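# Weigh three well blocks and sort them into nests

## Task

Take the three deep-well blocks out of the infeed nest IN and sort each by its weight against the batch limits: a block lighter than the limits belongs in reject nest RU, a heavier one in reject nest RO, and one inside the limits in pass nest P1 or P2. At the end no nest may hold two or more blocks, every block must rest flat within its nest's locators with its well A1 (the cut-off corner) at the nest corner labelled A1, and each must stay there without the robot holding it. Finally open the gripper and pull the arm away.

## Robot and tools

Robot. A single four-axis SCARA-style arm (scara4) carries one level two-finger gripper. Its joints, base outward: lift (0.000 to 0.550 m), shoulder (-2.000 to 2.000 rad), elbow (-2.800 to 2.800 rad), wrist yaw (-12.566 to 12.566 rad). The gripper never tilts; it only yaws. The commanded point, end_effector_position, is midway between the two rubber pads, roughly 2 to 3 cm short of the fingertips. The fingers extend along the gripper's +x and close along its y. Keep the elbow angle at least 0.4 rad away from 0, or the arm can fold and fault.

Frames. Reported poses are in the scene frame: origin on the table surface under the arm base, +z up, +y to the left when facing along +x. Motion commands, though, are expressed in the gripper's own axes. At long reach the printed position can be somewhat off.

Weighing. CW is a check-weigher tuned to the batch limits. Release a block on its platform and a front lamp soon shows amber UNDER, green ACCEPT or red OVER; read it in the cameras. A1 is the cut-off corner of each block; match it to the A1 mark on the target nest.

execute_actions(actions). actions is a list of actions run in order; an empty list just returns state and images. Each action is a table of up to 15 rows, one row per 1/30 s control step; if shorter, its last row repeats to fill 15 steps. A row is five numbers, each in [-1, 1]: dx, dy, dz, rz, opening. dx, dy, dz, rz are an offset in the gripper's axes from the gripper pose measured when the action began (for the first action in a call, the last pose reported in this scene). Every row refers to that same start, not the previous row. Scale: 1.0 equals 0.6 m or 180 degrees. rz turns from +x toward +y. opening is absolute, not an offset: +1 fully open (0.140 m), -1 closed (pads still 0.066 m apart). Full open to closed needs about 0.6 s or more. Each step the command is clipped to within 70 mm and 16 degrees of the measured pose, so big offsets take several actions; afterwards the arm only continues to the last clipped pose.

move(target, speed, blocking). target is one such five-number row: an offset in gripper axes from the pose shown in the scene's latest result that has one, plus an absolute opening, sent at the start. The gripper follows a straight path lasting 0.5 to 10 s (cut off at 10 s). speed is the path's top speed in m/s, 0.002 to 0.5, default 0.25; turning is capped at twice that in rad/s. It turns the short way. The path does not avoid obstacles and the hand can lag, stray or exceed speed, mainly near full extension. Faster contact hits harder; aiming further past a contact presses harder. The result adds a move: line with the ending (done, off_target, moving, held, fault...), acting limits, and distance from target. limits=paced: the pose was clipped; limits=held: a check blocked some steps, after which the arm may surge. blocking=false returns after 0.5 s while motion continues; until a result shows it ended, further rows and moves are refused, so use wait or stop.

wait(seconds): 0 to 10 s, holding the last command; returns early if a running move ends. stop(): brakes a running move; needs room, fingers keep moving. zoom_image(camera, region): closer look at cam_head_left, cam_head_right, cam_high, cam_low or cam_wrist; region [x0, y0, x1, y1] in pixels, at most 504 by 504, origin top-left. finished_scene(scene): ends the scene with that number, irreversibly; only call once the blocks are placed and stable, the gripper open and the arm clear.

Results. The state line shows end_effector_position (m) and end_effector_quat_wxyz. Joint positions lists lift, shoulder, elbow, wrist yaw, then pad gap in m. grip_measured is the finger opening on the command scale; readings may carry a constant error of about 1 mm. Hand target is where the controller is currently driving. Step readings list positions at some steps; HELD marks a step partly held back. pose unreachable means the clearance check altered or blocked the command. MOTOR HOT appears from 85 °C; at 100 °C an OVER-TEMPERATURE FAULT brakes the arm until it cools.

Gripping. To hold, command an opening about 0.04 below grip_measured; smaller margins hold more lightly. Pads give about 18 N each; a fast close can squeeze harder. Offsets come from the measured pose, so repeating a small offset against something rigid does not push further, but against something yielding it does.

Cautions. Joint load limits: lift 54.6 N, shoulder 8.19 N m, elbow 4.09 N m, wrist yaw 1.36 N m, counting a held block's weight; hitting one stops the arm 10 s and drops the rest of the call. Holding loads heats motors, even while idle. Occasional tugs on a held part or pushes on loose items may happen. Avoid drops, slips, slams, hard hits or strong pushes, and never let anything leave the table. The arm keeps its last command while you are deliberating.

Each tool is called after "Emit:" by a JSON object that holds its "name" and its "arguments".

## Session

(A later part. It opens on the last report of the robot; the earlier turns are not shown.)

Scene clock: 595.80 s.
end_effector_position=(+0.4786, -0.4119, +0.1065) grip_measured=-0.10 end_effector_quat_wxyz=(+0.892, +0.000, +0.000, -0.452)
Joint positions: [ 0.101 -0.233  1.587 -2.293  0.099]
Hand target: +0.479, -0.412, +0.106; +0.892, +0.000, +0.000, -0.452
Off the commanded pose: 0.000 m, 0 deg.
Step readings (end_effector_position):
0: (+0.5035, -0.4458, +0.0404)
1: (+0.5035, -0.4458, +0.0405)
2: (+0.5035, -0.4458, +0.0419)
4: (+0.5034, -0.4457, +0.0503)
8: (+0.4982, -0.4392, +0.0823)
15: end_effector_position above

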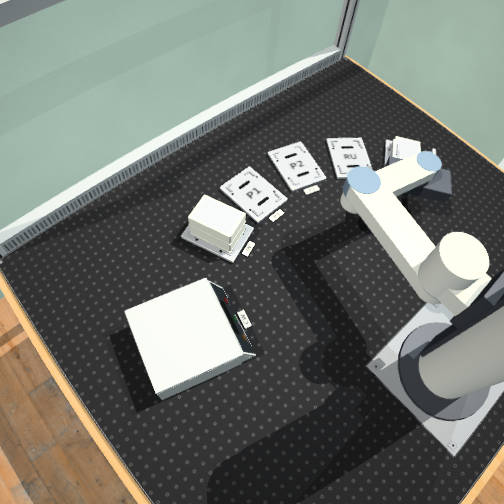

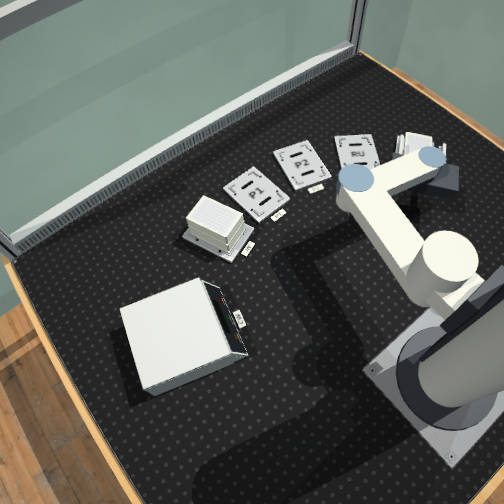

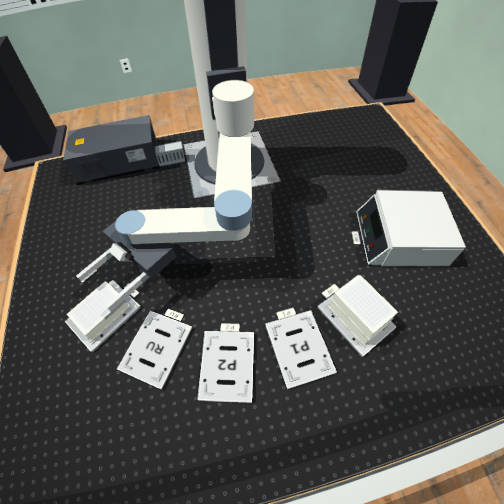

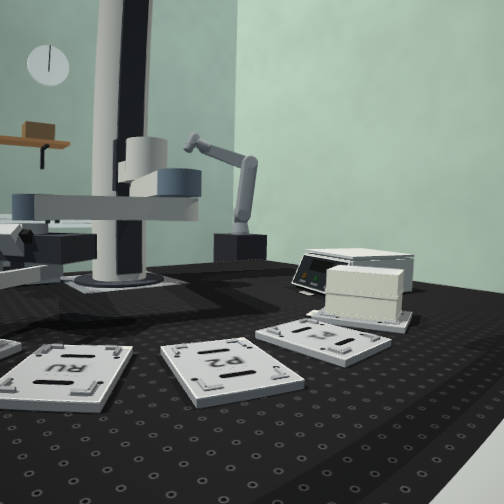

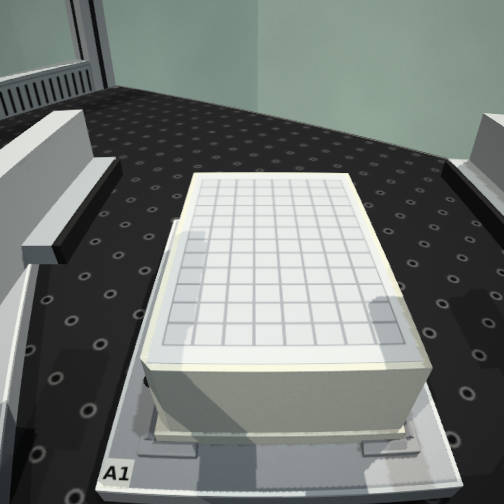

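Emit:
{"name": "move", "arguments": {"target": [0.059, -0.0005, -0.1043, 0, -0.3], "speed": 0.2}}

Emit:
{"name": "execute_actions", "arguments": {"actions": [[[0,0,0,0,-0.36],[0,0,0,0,-0.42],[0,0,0,0,-0.46],[0,0,0,0,-0.48],[0,0,0,0,-0.5],[0,0,0,0,-0.52],[0,0,0,0,-0.54],[0,0,0,0,-0.56],[0,0,0,0,-0.57],[0,0,0,0,-0.57],[0,0,0,0,-0.57],[0,0,0,0,-0.57],[0,0,0.002,0,-0.57],[0,0,0.005,0,-0.57],[0,0,0.01,0,-0.57]],[[0,0,0.015,0,-0.57],[0,0,0.025,0,-0.57],[0,0,0.035,0,-0.57],[0,0,0.045,0,-0.57],[0,0,0.055,0,-0.57],[0,0,0.065,0,-0.57],[0,0,0.075,0,-0.57],[0,0,0.082,0,-0.57],[0,0,0.088,0,-0.57],[0,0,0.092,0,-0.57]]]}}

Scene clock: 651.03 s.
end_effector_position=(+0.6734, +0.1915, +0.0824) grip_measured=-0.30 end_effector_quat_wxyz=(+0.982, +0.000, +0.000, +0.187)
Joint positions: [ 0.077  1.011  1.714 -2.349  0.092]
Hand target: +0.673, +0.191, +0.082; +0.982, +0.000, +0.000, +0.187
Off the commanded pose: 0.000 m, 0 deg.
move: done

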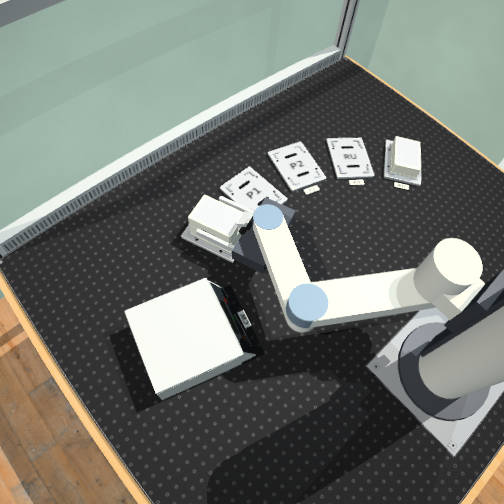

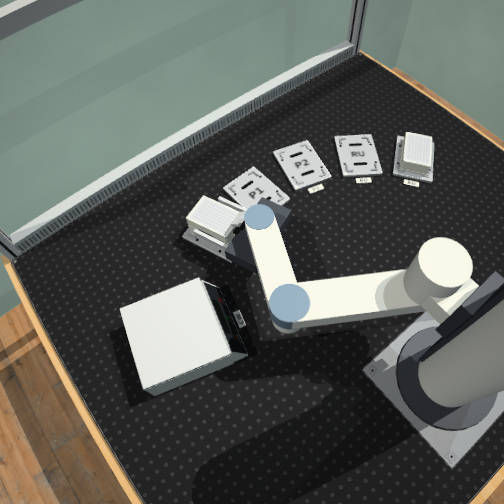

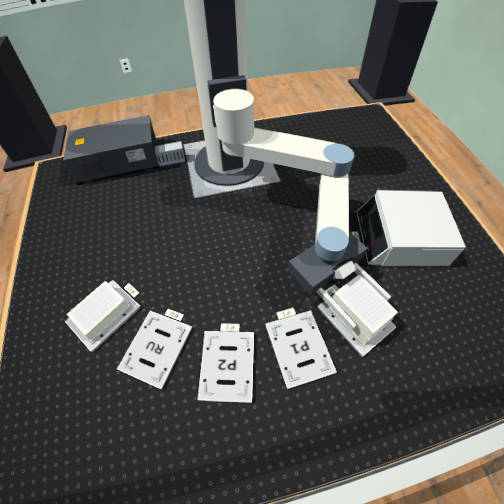

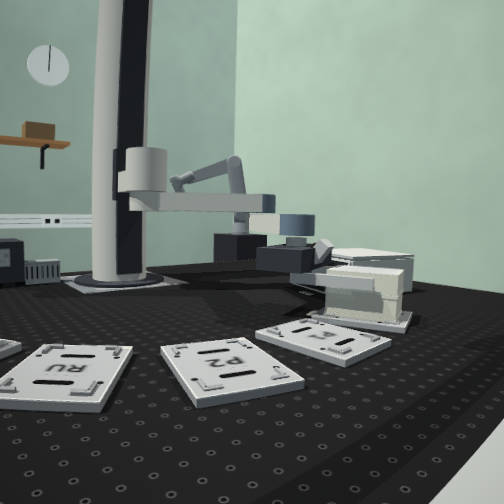

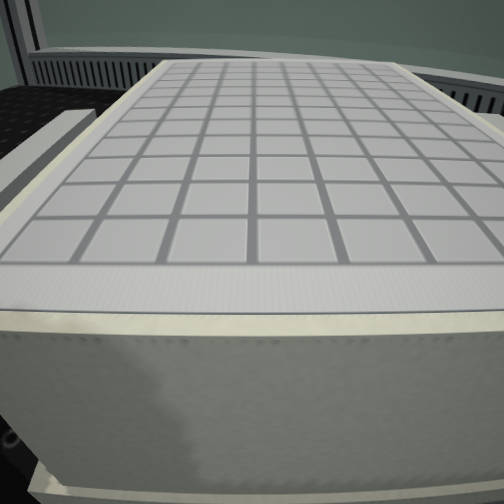

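Scene clock: 652.03 s.
end_effector_position=(+0.6734, +0.1915, +0.1403) grip_measured=-0.52 end_effector_quat_wxyz=(+0.982, +0.000, +0.000, +0.187)
Joint positions: [ 0.135  1.011  1.714 -2.349  0.084]
Hand target: +0.673, +0.191, +0.140; +0.982, +0.000, +0.000, +0.187
Off the commanded pose: 0.000 m, 0 deg.
Step readings (end_effector_position; steps 1 to 15: 1st action; 16 to 30: 2nd action):
0: (+0.6734, +0.1915, +0.0824)
1: (+0.6734, +0.1915, +0.0824)
2: (+0.6734, +0.1915, +0.0824)
4: (+0.6734, +0.1915, +0.0824)
8: (+0.6734, +0.1915, +0.0824)
15: (+0.6734, +0.1915, +0.0850)
16: (+0.6734, +0.1915, +0.0874)
17: (+0.6734, +0.1915, +0.0909)
19: (+0.6734, +0.1915, +0.1004)
23: (+0.6734, +0.1915, +0.1224)
30: end_effector_position above

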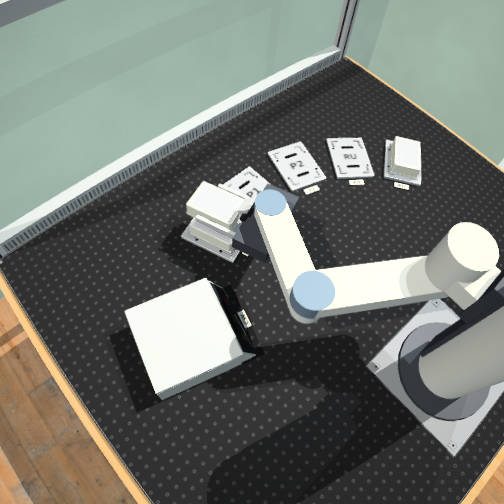

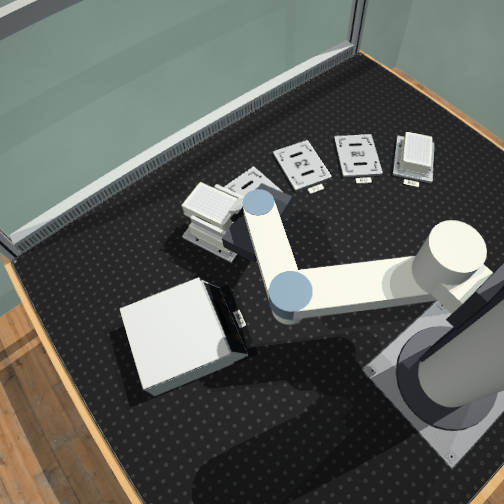

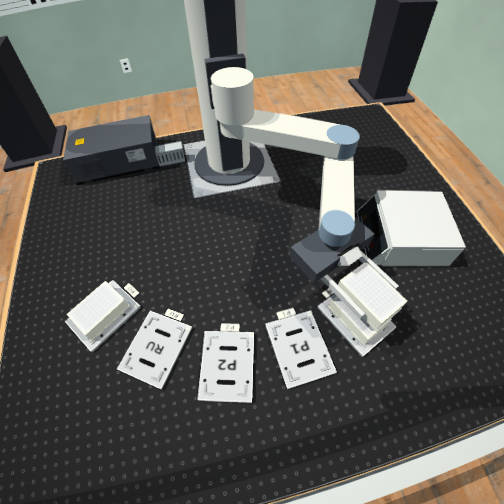

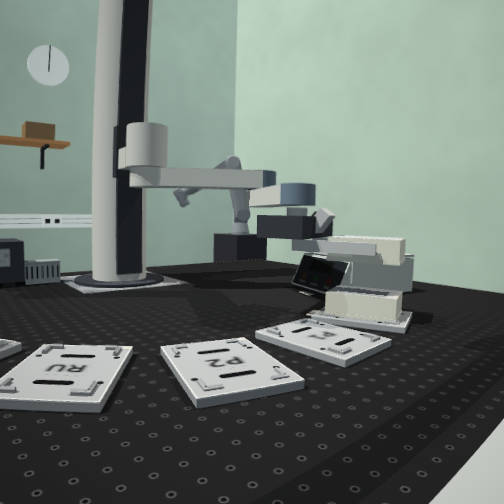

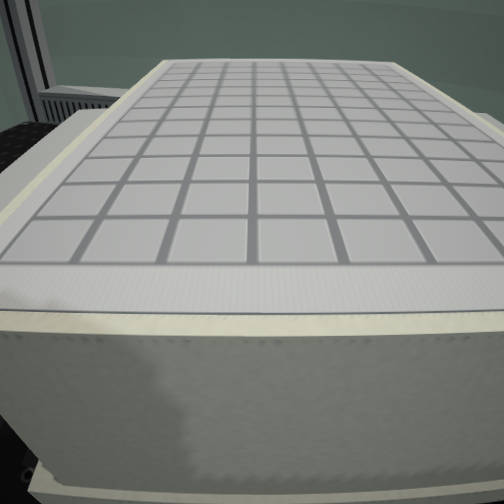

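Emit:
{"name": "move", "arguments": {"target": [-0.1249, 0.5161, -0.008, 0.197, -0.57], "speed": 0.4}}

Emit:
{"name": "execute_actions", "arguments": {"actions": [[[0,0,-0.001,0,-0.57],[0,0,-0.002,0,-0.57],[0,0,-0.003,0,-0.57],[0,0,-0.004,0,-0.57],[0,0,-0.005,0,-0.57],[0,0,-0.006,0,-0.57],[0,0,-0.0068,0,-0.57],[0,0,-0.0075,0,-0.57],[0,0,-0.008,0,-0.57],[0,0,-0.0085,0,-0.57],[0,0,-0.009,0,-0.57],[0,0,-0.0092,0,-0.57],[0,0,-0.0092,0,-0.57],[0,0,-0.0092,0,-0.55],[0,0,-0.0092,0,-0.53]],[[0,0,0,0,-0.51],[0,0,0,0,-0.48],[0,0,0,0,-0.44],[0,0,0,0,-0.4],[0,0,0,0,-0.35]]]}}

Emit:
{"name": "wait", "arguments": {"seconds": 2}}

Emit:
{"name": "zoom_image", "arguments": {"camera": "cam_high", "region": [340, 160, 480, 280]}}

Scene clock: 665.20 s.
end_effector_position=(+0.4899, +0.4523, +0.1355) grip_measured=-0.52 end_effector_quat_wxyz=(+0.879, +0.000, +0.000, +0.477)
Joint positions: [ 0.13   1.553  1.819 -2.377  0.084]
Hand target: +0.490, +0.452, +0.135; +0.879, +0.000, +0.000, +0.477
Off the commanded pose: 0.000 m, 0 deg.
move: done

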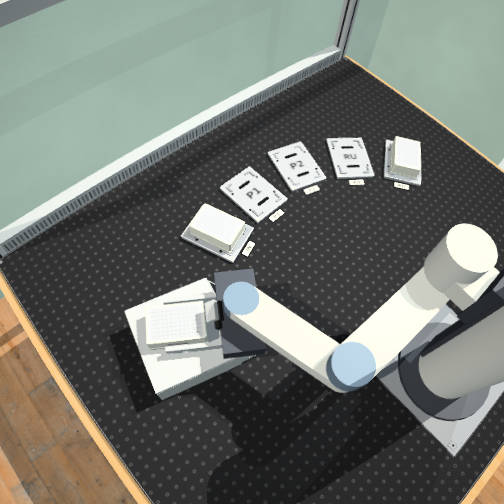

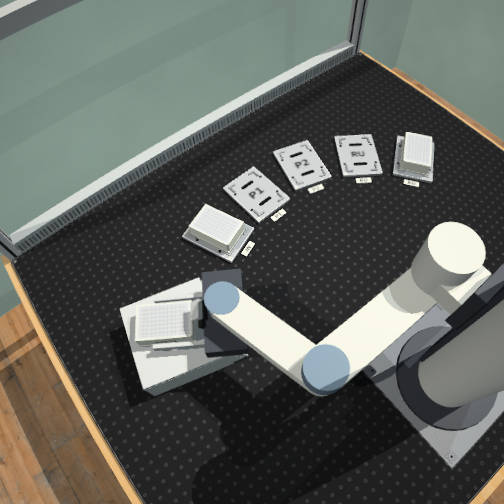

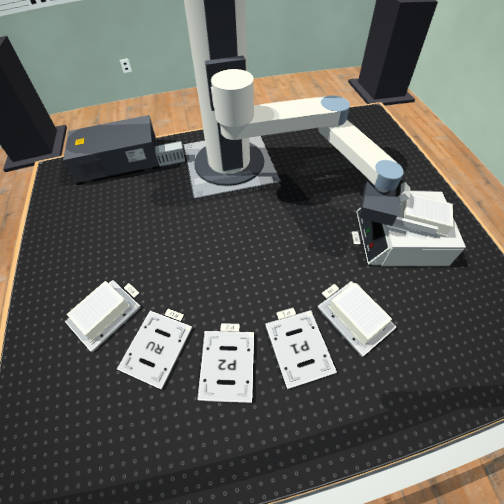

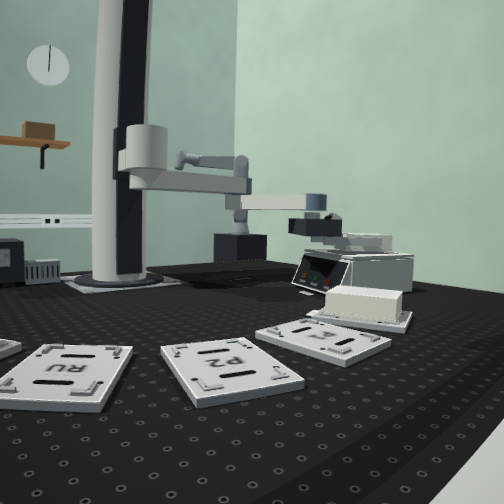

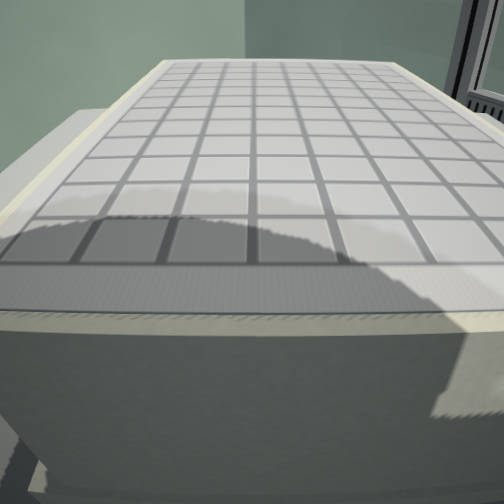

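Scene clock: 666.20 s.
end_effector_position=(+0.4899, +0.4523, +0.1299) grip_measured=-0.35 end_effector_quat_wxyz=(+0.879, +0.000, +0.000, +0.477)
Joint positions: [ 0.125  1.553  1.819 -2.377  0.09 ]
Hand target: +0.490, +0.452, +0.130; +0.879, +0.000, +0.000, +0.477
Off the commanded pose: 0.000 m, 0 deg.
Step readings (end_effector_position; steps 1 to 15: 1st action; 16 to 30: 2nd action):
0: (+0.4899, +0.4523, +0.1355)
1: (+0.4899, +0.4523, +0.1354)
2: (+0.4899, +0.4523, +0.1348)
4: (+0.4899, +0.4523, +0.1336)
8: (+0.4899, +0.4523, +0.1313)
15: (+0.4899, +0.4523, +0.1299)
16: (+0.4899, +0.4523, +0.1299)
17: (+0.4899, +0.4523, +0.1299)
19: (+0.4899, +0.4523, +0.1299)
23: (+0.4899, +0.4523, +0.1299)
30: end_effector_position above

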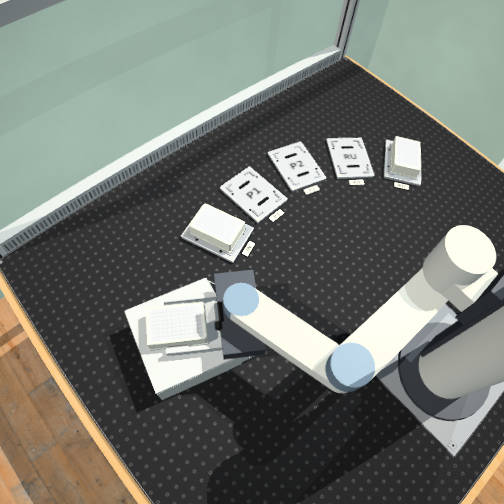

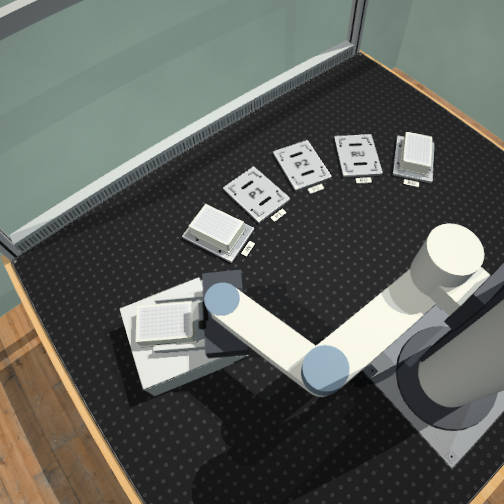

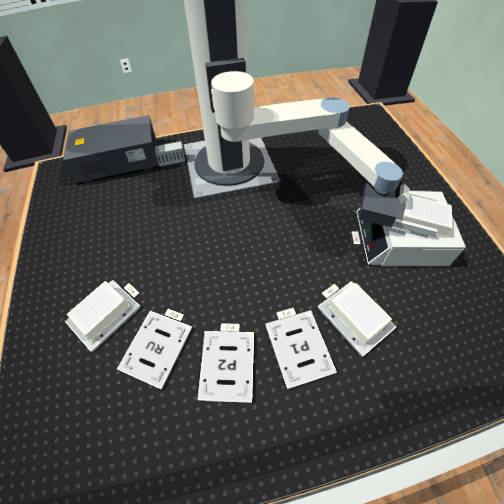

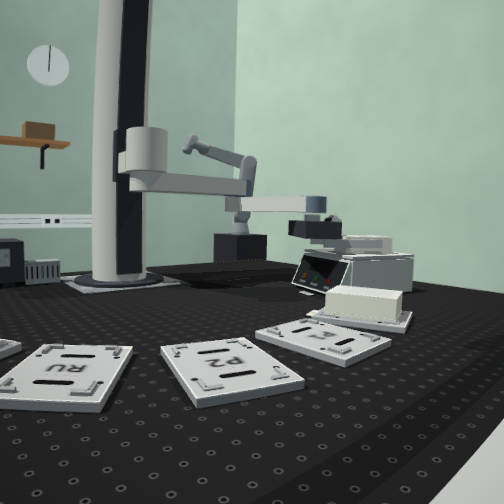

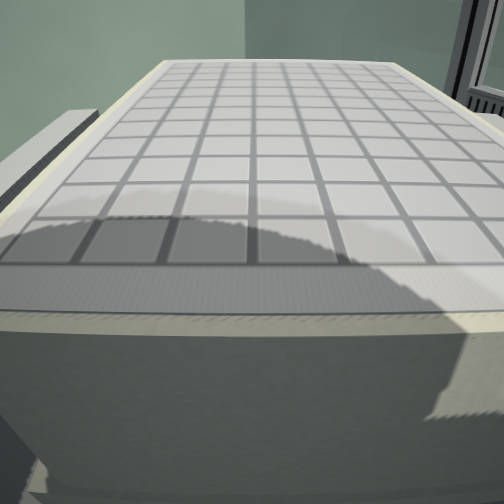

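Scene clock: 668.20 s.
end_effector_position=(+0.4899, +0.4523, +0.1299) grip_measured=-0.35 end_effector_quat_wxyz=(+0.879, +0.000, +0.000, +0.477)
Joint positions: [ 0.125  1.553  1.819 -2.377  0.09 ]
Hand target: +0.490, +0.452, +0.130; +0.879, +0.000, +0.000, +0.477
Off the commanded pose: 0.000 m, 0 deg.
wait: 2.00 s; at rest by 0.17 s

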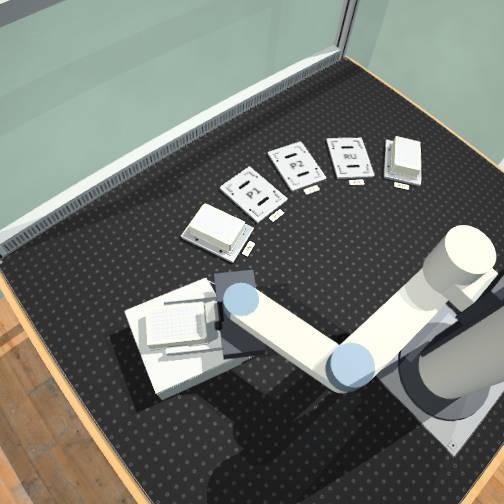

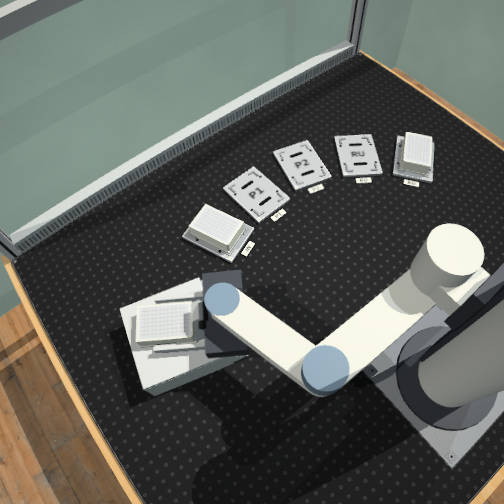

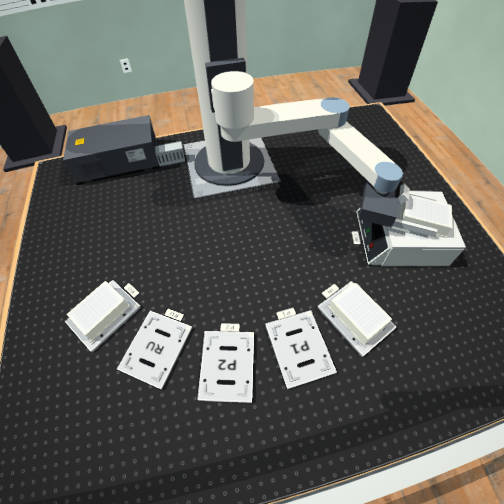

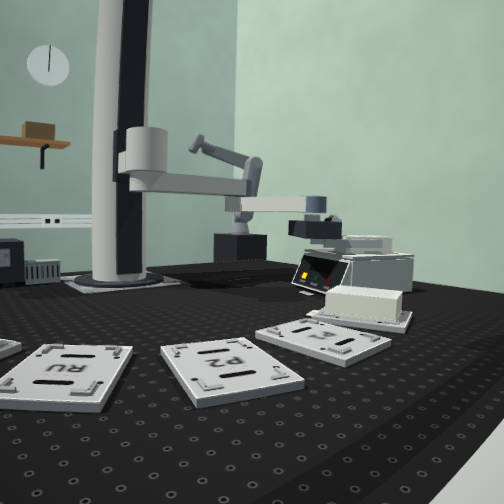

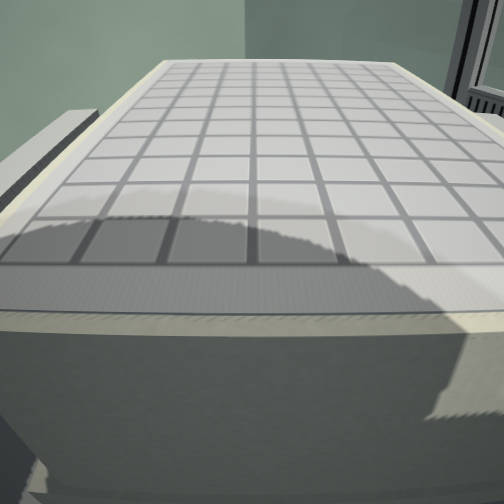

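Region (340, 160, 480, 280) of cam_high's 504x504 image, scaled by 3.600, with more detail than that image has; it fills the top 432 rows of this view, and the rest is white.

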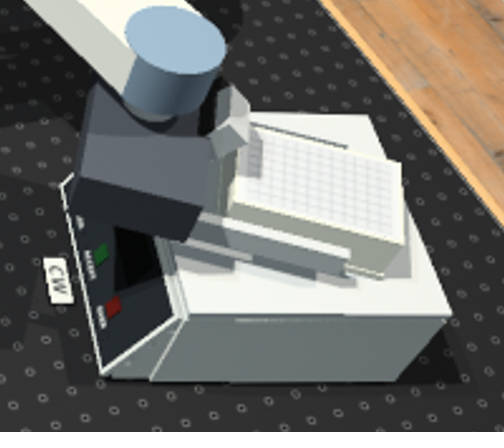

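Emit:
{"name": "execute_actions", "arguments": {"actions": [[[0,0,0,0,-0.4],[0,0,0,0,-0.44],[0,0,0,0,-0.47],[0,0,0,0,-0.49],[0,0,0,0,-0.51],[0,0,0,0,-0.53],[0,0,0,0,-0.55],[0,0,0,0,-0.57],[0,0,0,0,-0.57],[0,0,0,0,-0.57],[0,0,0,0,-0.57],[0,0,0.002,0,-0.57],[0,0,0.005,0,-0.57],[0,0,0.01,0,-0.57],[0,0,0.015,0,-0.57]],[[0,0,0.015,0,-0.57],[0,0,0.025,0,-0.57],[0,0,0.035,0,-0.57],[0,0,0.045,0,-0.57],[0,0,0.052,0,-0.57],[0,0,0.058,0,-0.57],[0,0,0.062,0,-0.57]]]}}

Scene clock: 689.23 s.
end_effector_position=(+0.4899, +0.4523, +0.1721) grip_measured=-0.52 end_effector_quat_wxyz=(+0.879, +0.000, +0.000, +0.477)
Joint positions: [ 0.167  1.553  1.819 -2.377  0.084]
Hand target: +0.490, +0.452, +0.172; +0.879, +0.000, +0.000, +0.477
Off the commanded pose: 0.000 m, 0 deg.
Step readings (end_effector_position; steps 1 to 15: 1st action; 16 to 30: 2nd action):
0: (+0.4899, +0.4523, +0.1299)
1: (+0.4899, +0.4523, +0.1299)
2: (+0.4899, +0.4523, +0.1299)
4: (+0.4899, +0.4523, +0.1299)
8: (+0.4899, +0.4523, +0.1299)
15: (+0.4899, +0.4523, +0.1349)
16: (+0.4899, +0.4523, +0.1376)
17: (+0.4899, +0.4523, +0.1411)
19: (+0.4899, +0.4523, +0.1504)
23: (+0.4899, +0.4523, +0.1692)
30: end_effector_position above

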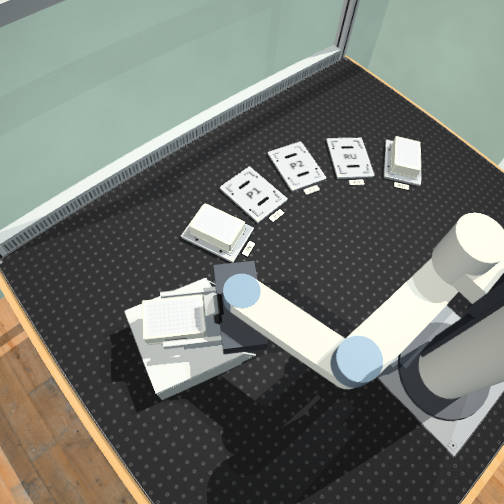

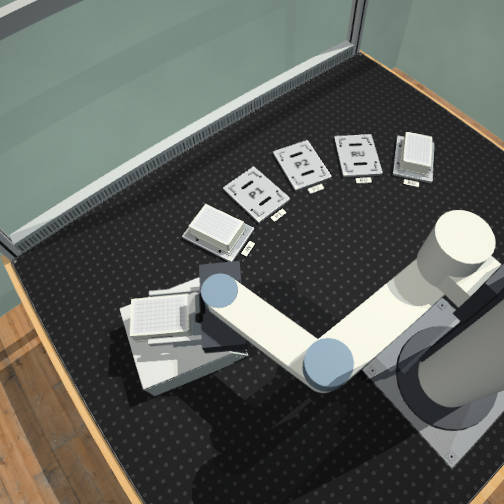

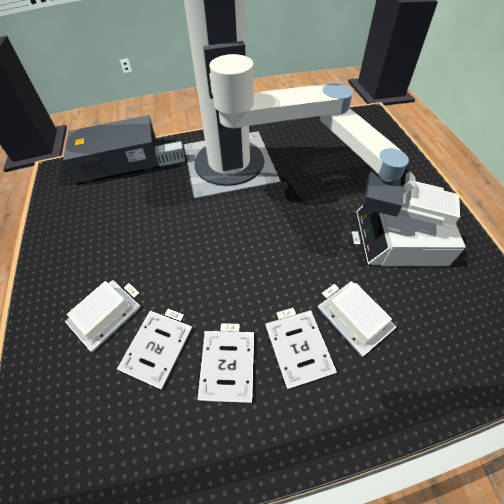

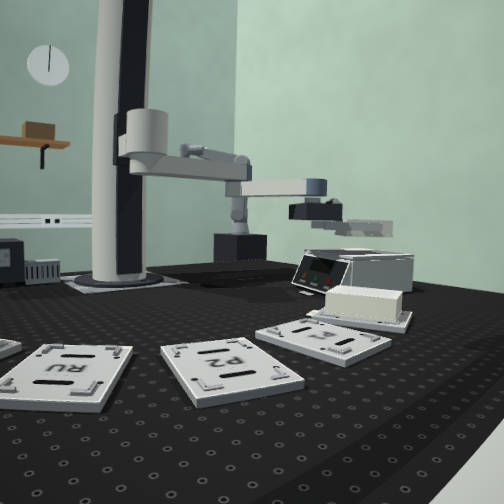

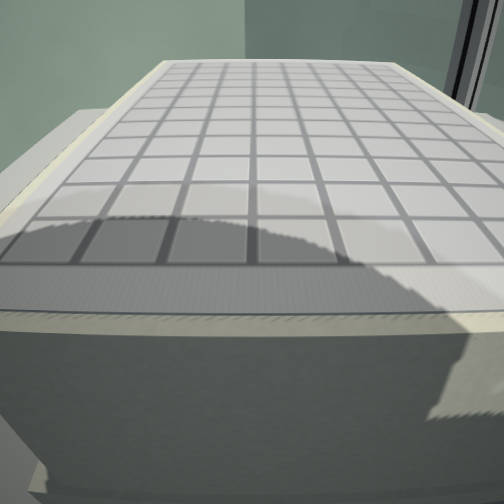

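Emit:
{"name": "move", "arguments": {"target": [-0.9478, -0.8873, -0.2002, -0.5089, -0.57], "speed": 0.4}}

Emit:
{"name": "zoom_image", "arguments": {"camera": "cam_low", "region": [0, 290, 150, 420]}}

Emit:
{"name": "zoom_image", "arguments": {"camera": "cam_high", "region": [105, 300, 205, 400]}}

Scene clock: 698.87 s.
end_effector_position=(+0.6270, -0.3148, +0.0519) grip_measured=-0.52 end_effector_quat_wxyz=(+0.955, +0.000, +0.000, -0.297)
Joint positions: [ 0.047 -0.008  1.817 -2.412  0.084]
Hand target: +0.627, -0.315, +0.052; +0.955, +0.000, +0.000, -0.297
Off the commanded pose: 0.000 m, 0 deg.
move: done

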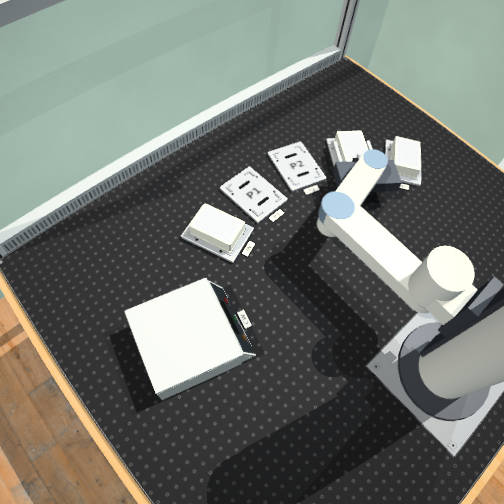

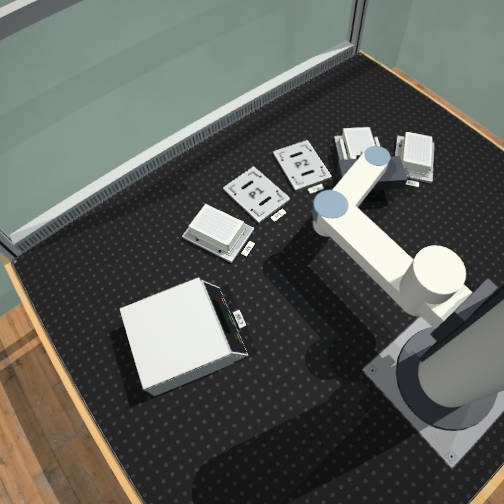

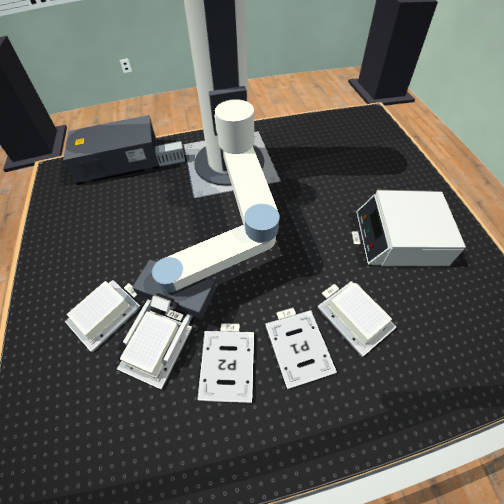

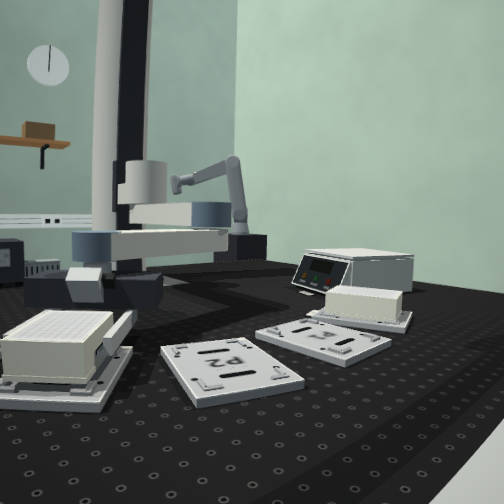

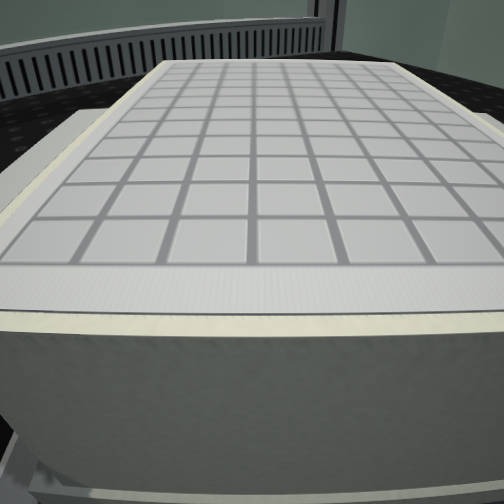

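Region (0, 290, 150, 420) of cam_low's 504x504 image, scaled by 3.360, with more detail than that image has; it fills the top 437 rows of this view, and the rest is white.

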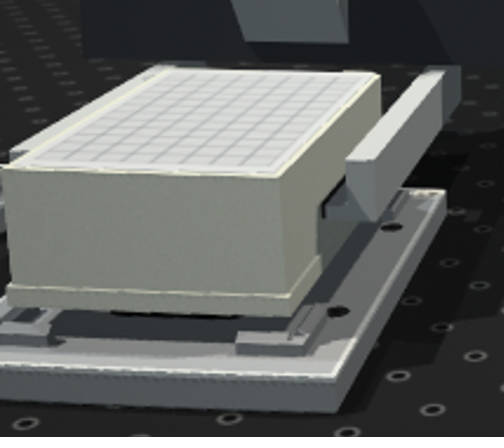

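Region (105, 300, 205, 400) of cam_high's 504x504 image, scaled by 5.040, with more detail than that image has.

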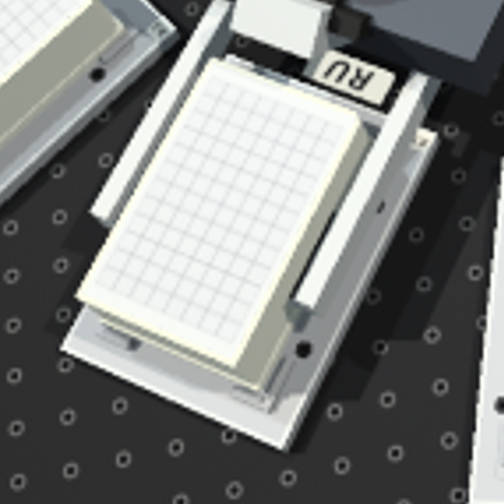

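Emit:
{"name": "execute_actions", "arguments": {"actions": [[[-0.0005,0,-0.002,0,-0.57],[-0.0005,0,-0.004,0,-0.57],[-0.0005,0,-0.006,0,-0.57],[-0.0005,0,-0.0075,0,-0.57],[-0.0005,0,-0.0085,0,-0.57],[-0.0005,0,-0.0092,0,-0.57],[-0.0005,0,-0.0099,0,-0.57],[-0.0005,0,-0.0106,0,-0.57],[-0.0005,0,-0.0113,0,-0.57],[-0.0005,0,-0.012,0,-0.57],[-0.0005,0,-0.0126,0,-0.57],[-0.0005,0,-0.0132,0,-0.57],[-0.0005,0,-0.0138,0,-0.57]]]}}

Emit:
{"name": "zoom_image", "arguments": {"camera": "cam_low", "region": [0, 340, 120, 420]}}

Scene clock: 708.87 s.
end_effector_position=(+0.6267, -0.3147, +0.0436) grip_measured=-0.52 end_effector_quat_wxyz=(+0.955, +0.000, +0.000, -0.297)
Joint positions: [ 0.039 -0.007  1.815 -2.411  0.084]
Hand target: +0.627, -0.315, +0.044; +0.955, +0.000, +0.000, -0.297
Off the commanded pose: 0.000 m, 0 deg.
Step readings (end_effector_position):
0: (+0.6270, -0.3148, +0.0519)
1: (+0.6270, -0.3148, +0.0519)
2: (+0.6267, -0.3147, +0.0509)
4: (+0.6267, -0.3147, +0.0483)
8: (+0.6267, -0.3147, +0.0459)
15: end_effector_position above

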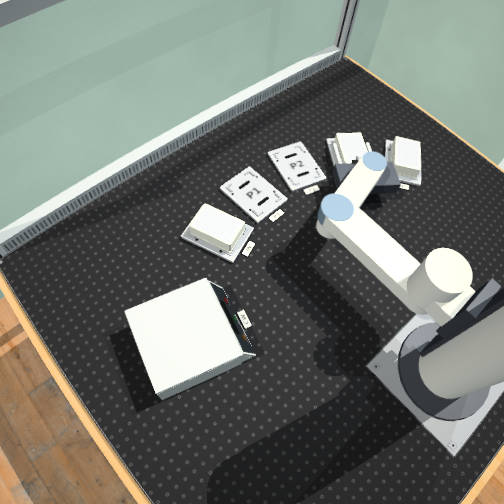

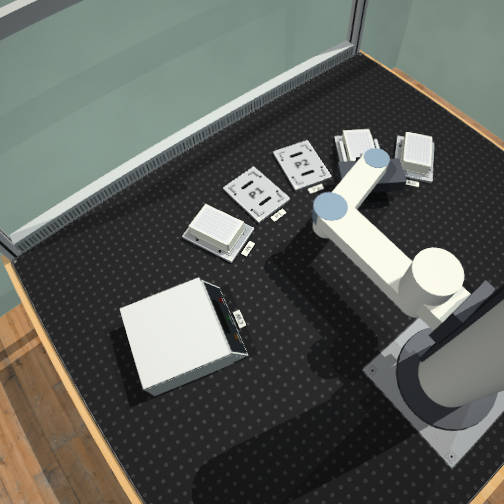

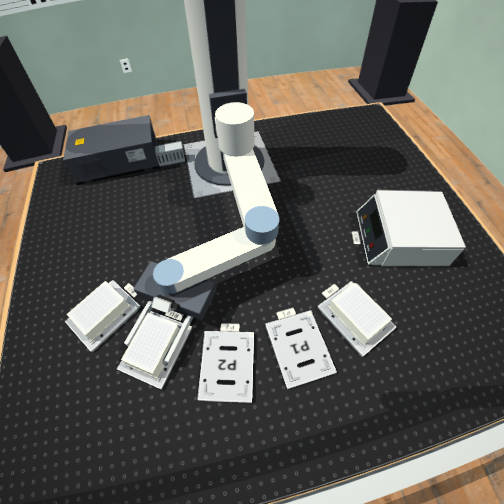

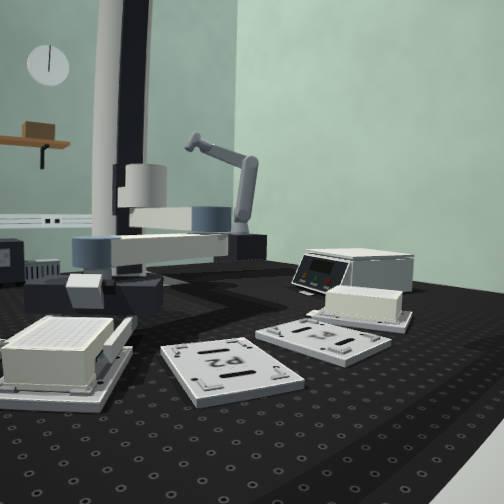

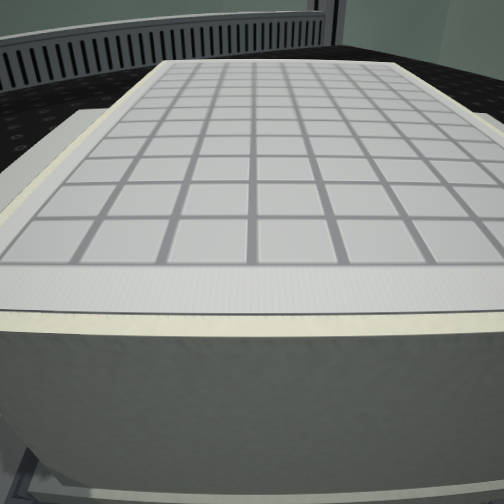

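Region (0, 340, 120, 420) of cam_low's 504x504 image, scaled by 4.200, with more detail than that image has.

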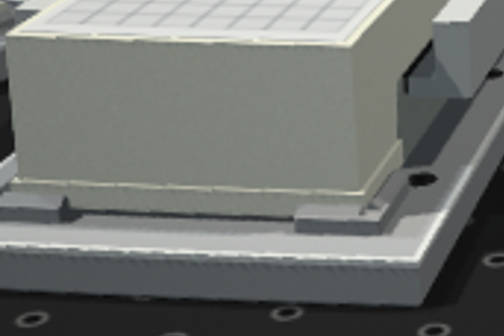

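No tilt; going in cleanly. Continue down.

Emit:
{"name": "execute_actions", "arguments": {"actions": [[[0,0,-0.0004,0,-0.57],[0,0,-0.0008,0,-0.57],[0,0,-0.0012,0,-0.57],[0,0,-0.0016,0,-0.57],[0,0,-0.002,0,-0.57],[0,0,-0.0023,0,-0.57],[0,0,-0.0026,0,-0.57],[0,0,-0.0029,0,-0.57],[0,0,-0.0031,0,-0.57]]]}}

Emit:
{"name": "zoom_image", "arguments": {"camera": "cam_low", "region": [0, 340, 120, 420]}}

Scene clock: 715.13 s.
end_effector_position=(+0.6267, -0.3148, +0.0419) grip_measured=-0.52 end_effector_quat_wxyz=(+0.955, +0.000, +0.000, -0.297)
Joint positions: [ 0.037 -0.007  1.815 -2.411  0.084]
Hand target: +0.627, -0.315, +0.042; +0.955, +0.000, +0.000, -0.297
Off the commanded pose: 0.000 m, 0 deg.
Step readings (end_effector_position):
0: (+0.6267, -0.3147, +0.0436)
1: (+0.6267, -0.3147, +0.0436)
2: (+0.6267, -0.3148, +0.0433)
4: (+0.6267, -0.3148, +0.0428)
8: (+0.6267, -0.3148, +0.0420)
15: end_effector_position above

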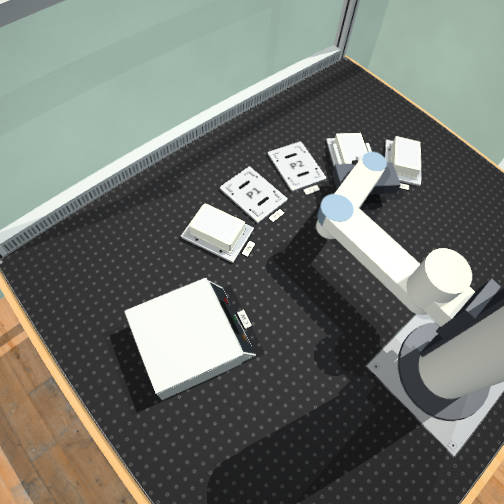

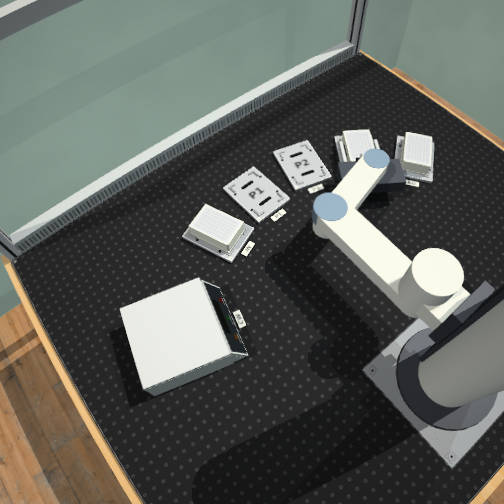

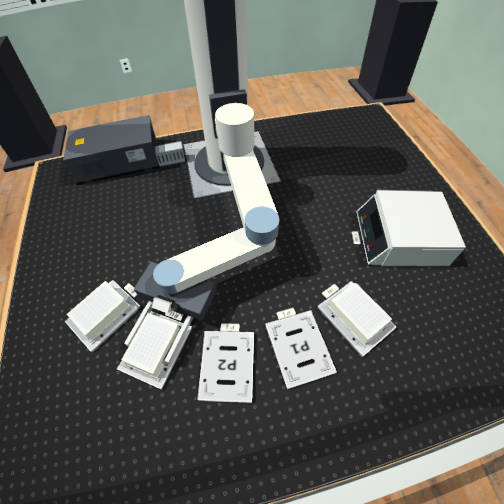

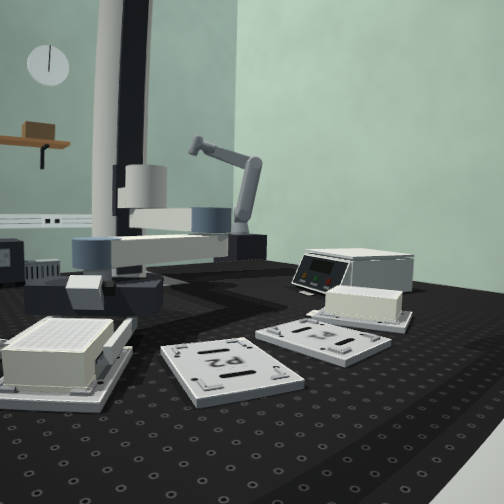

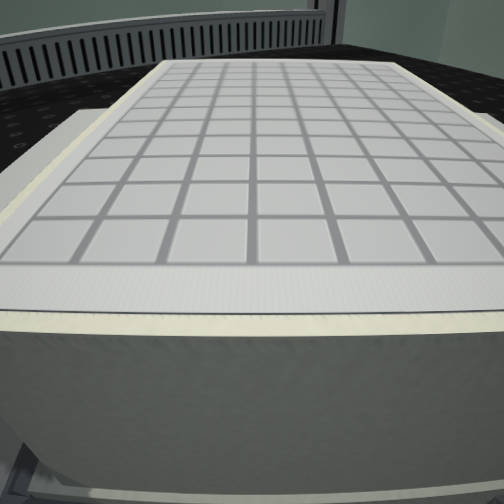

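Region (0, 340, 120, 420) of cam_low's 504x504 image, scaled by 4.200, with more detail than that image has.

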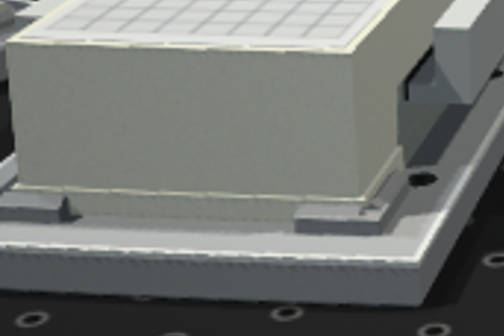

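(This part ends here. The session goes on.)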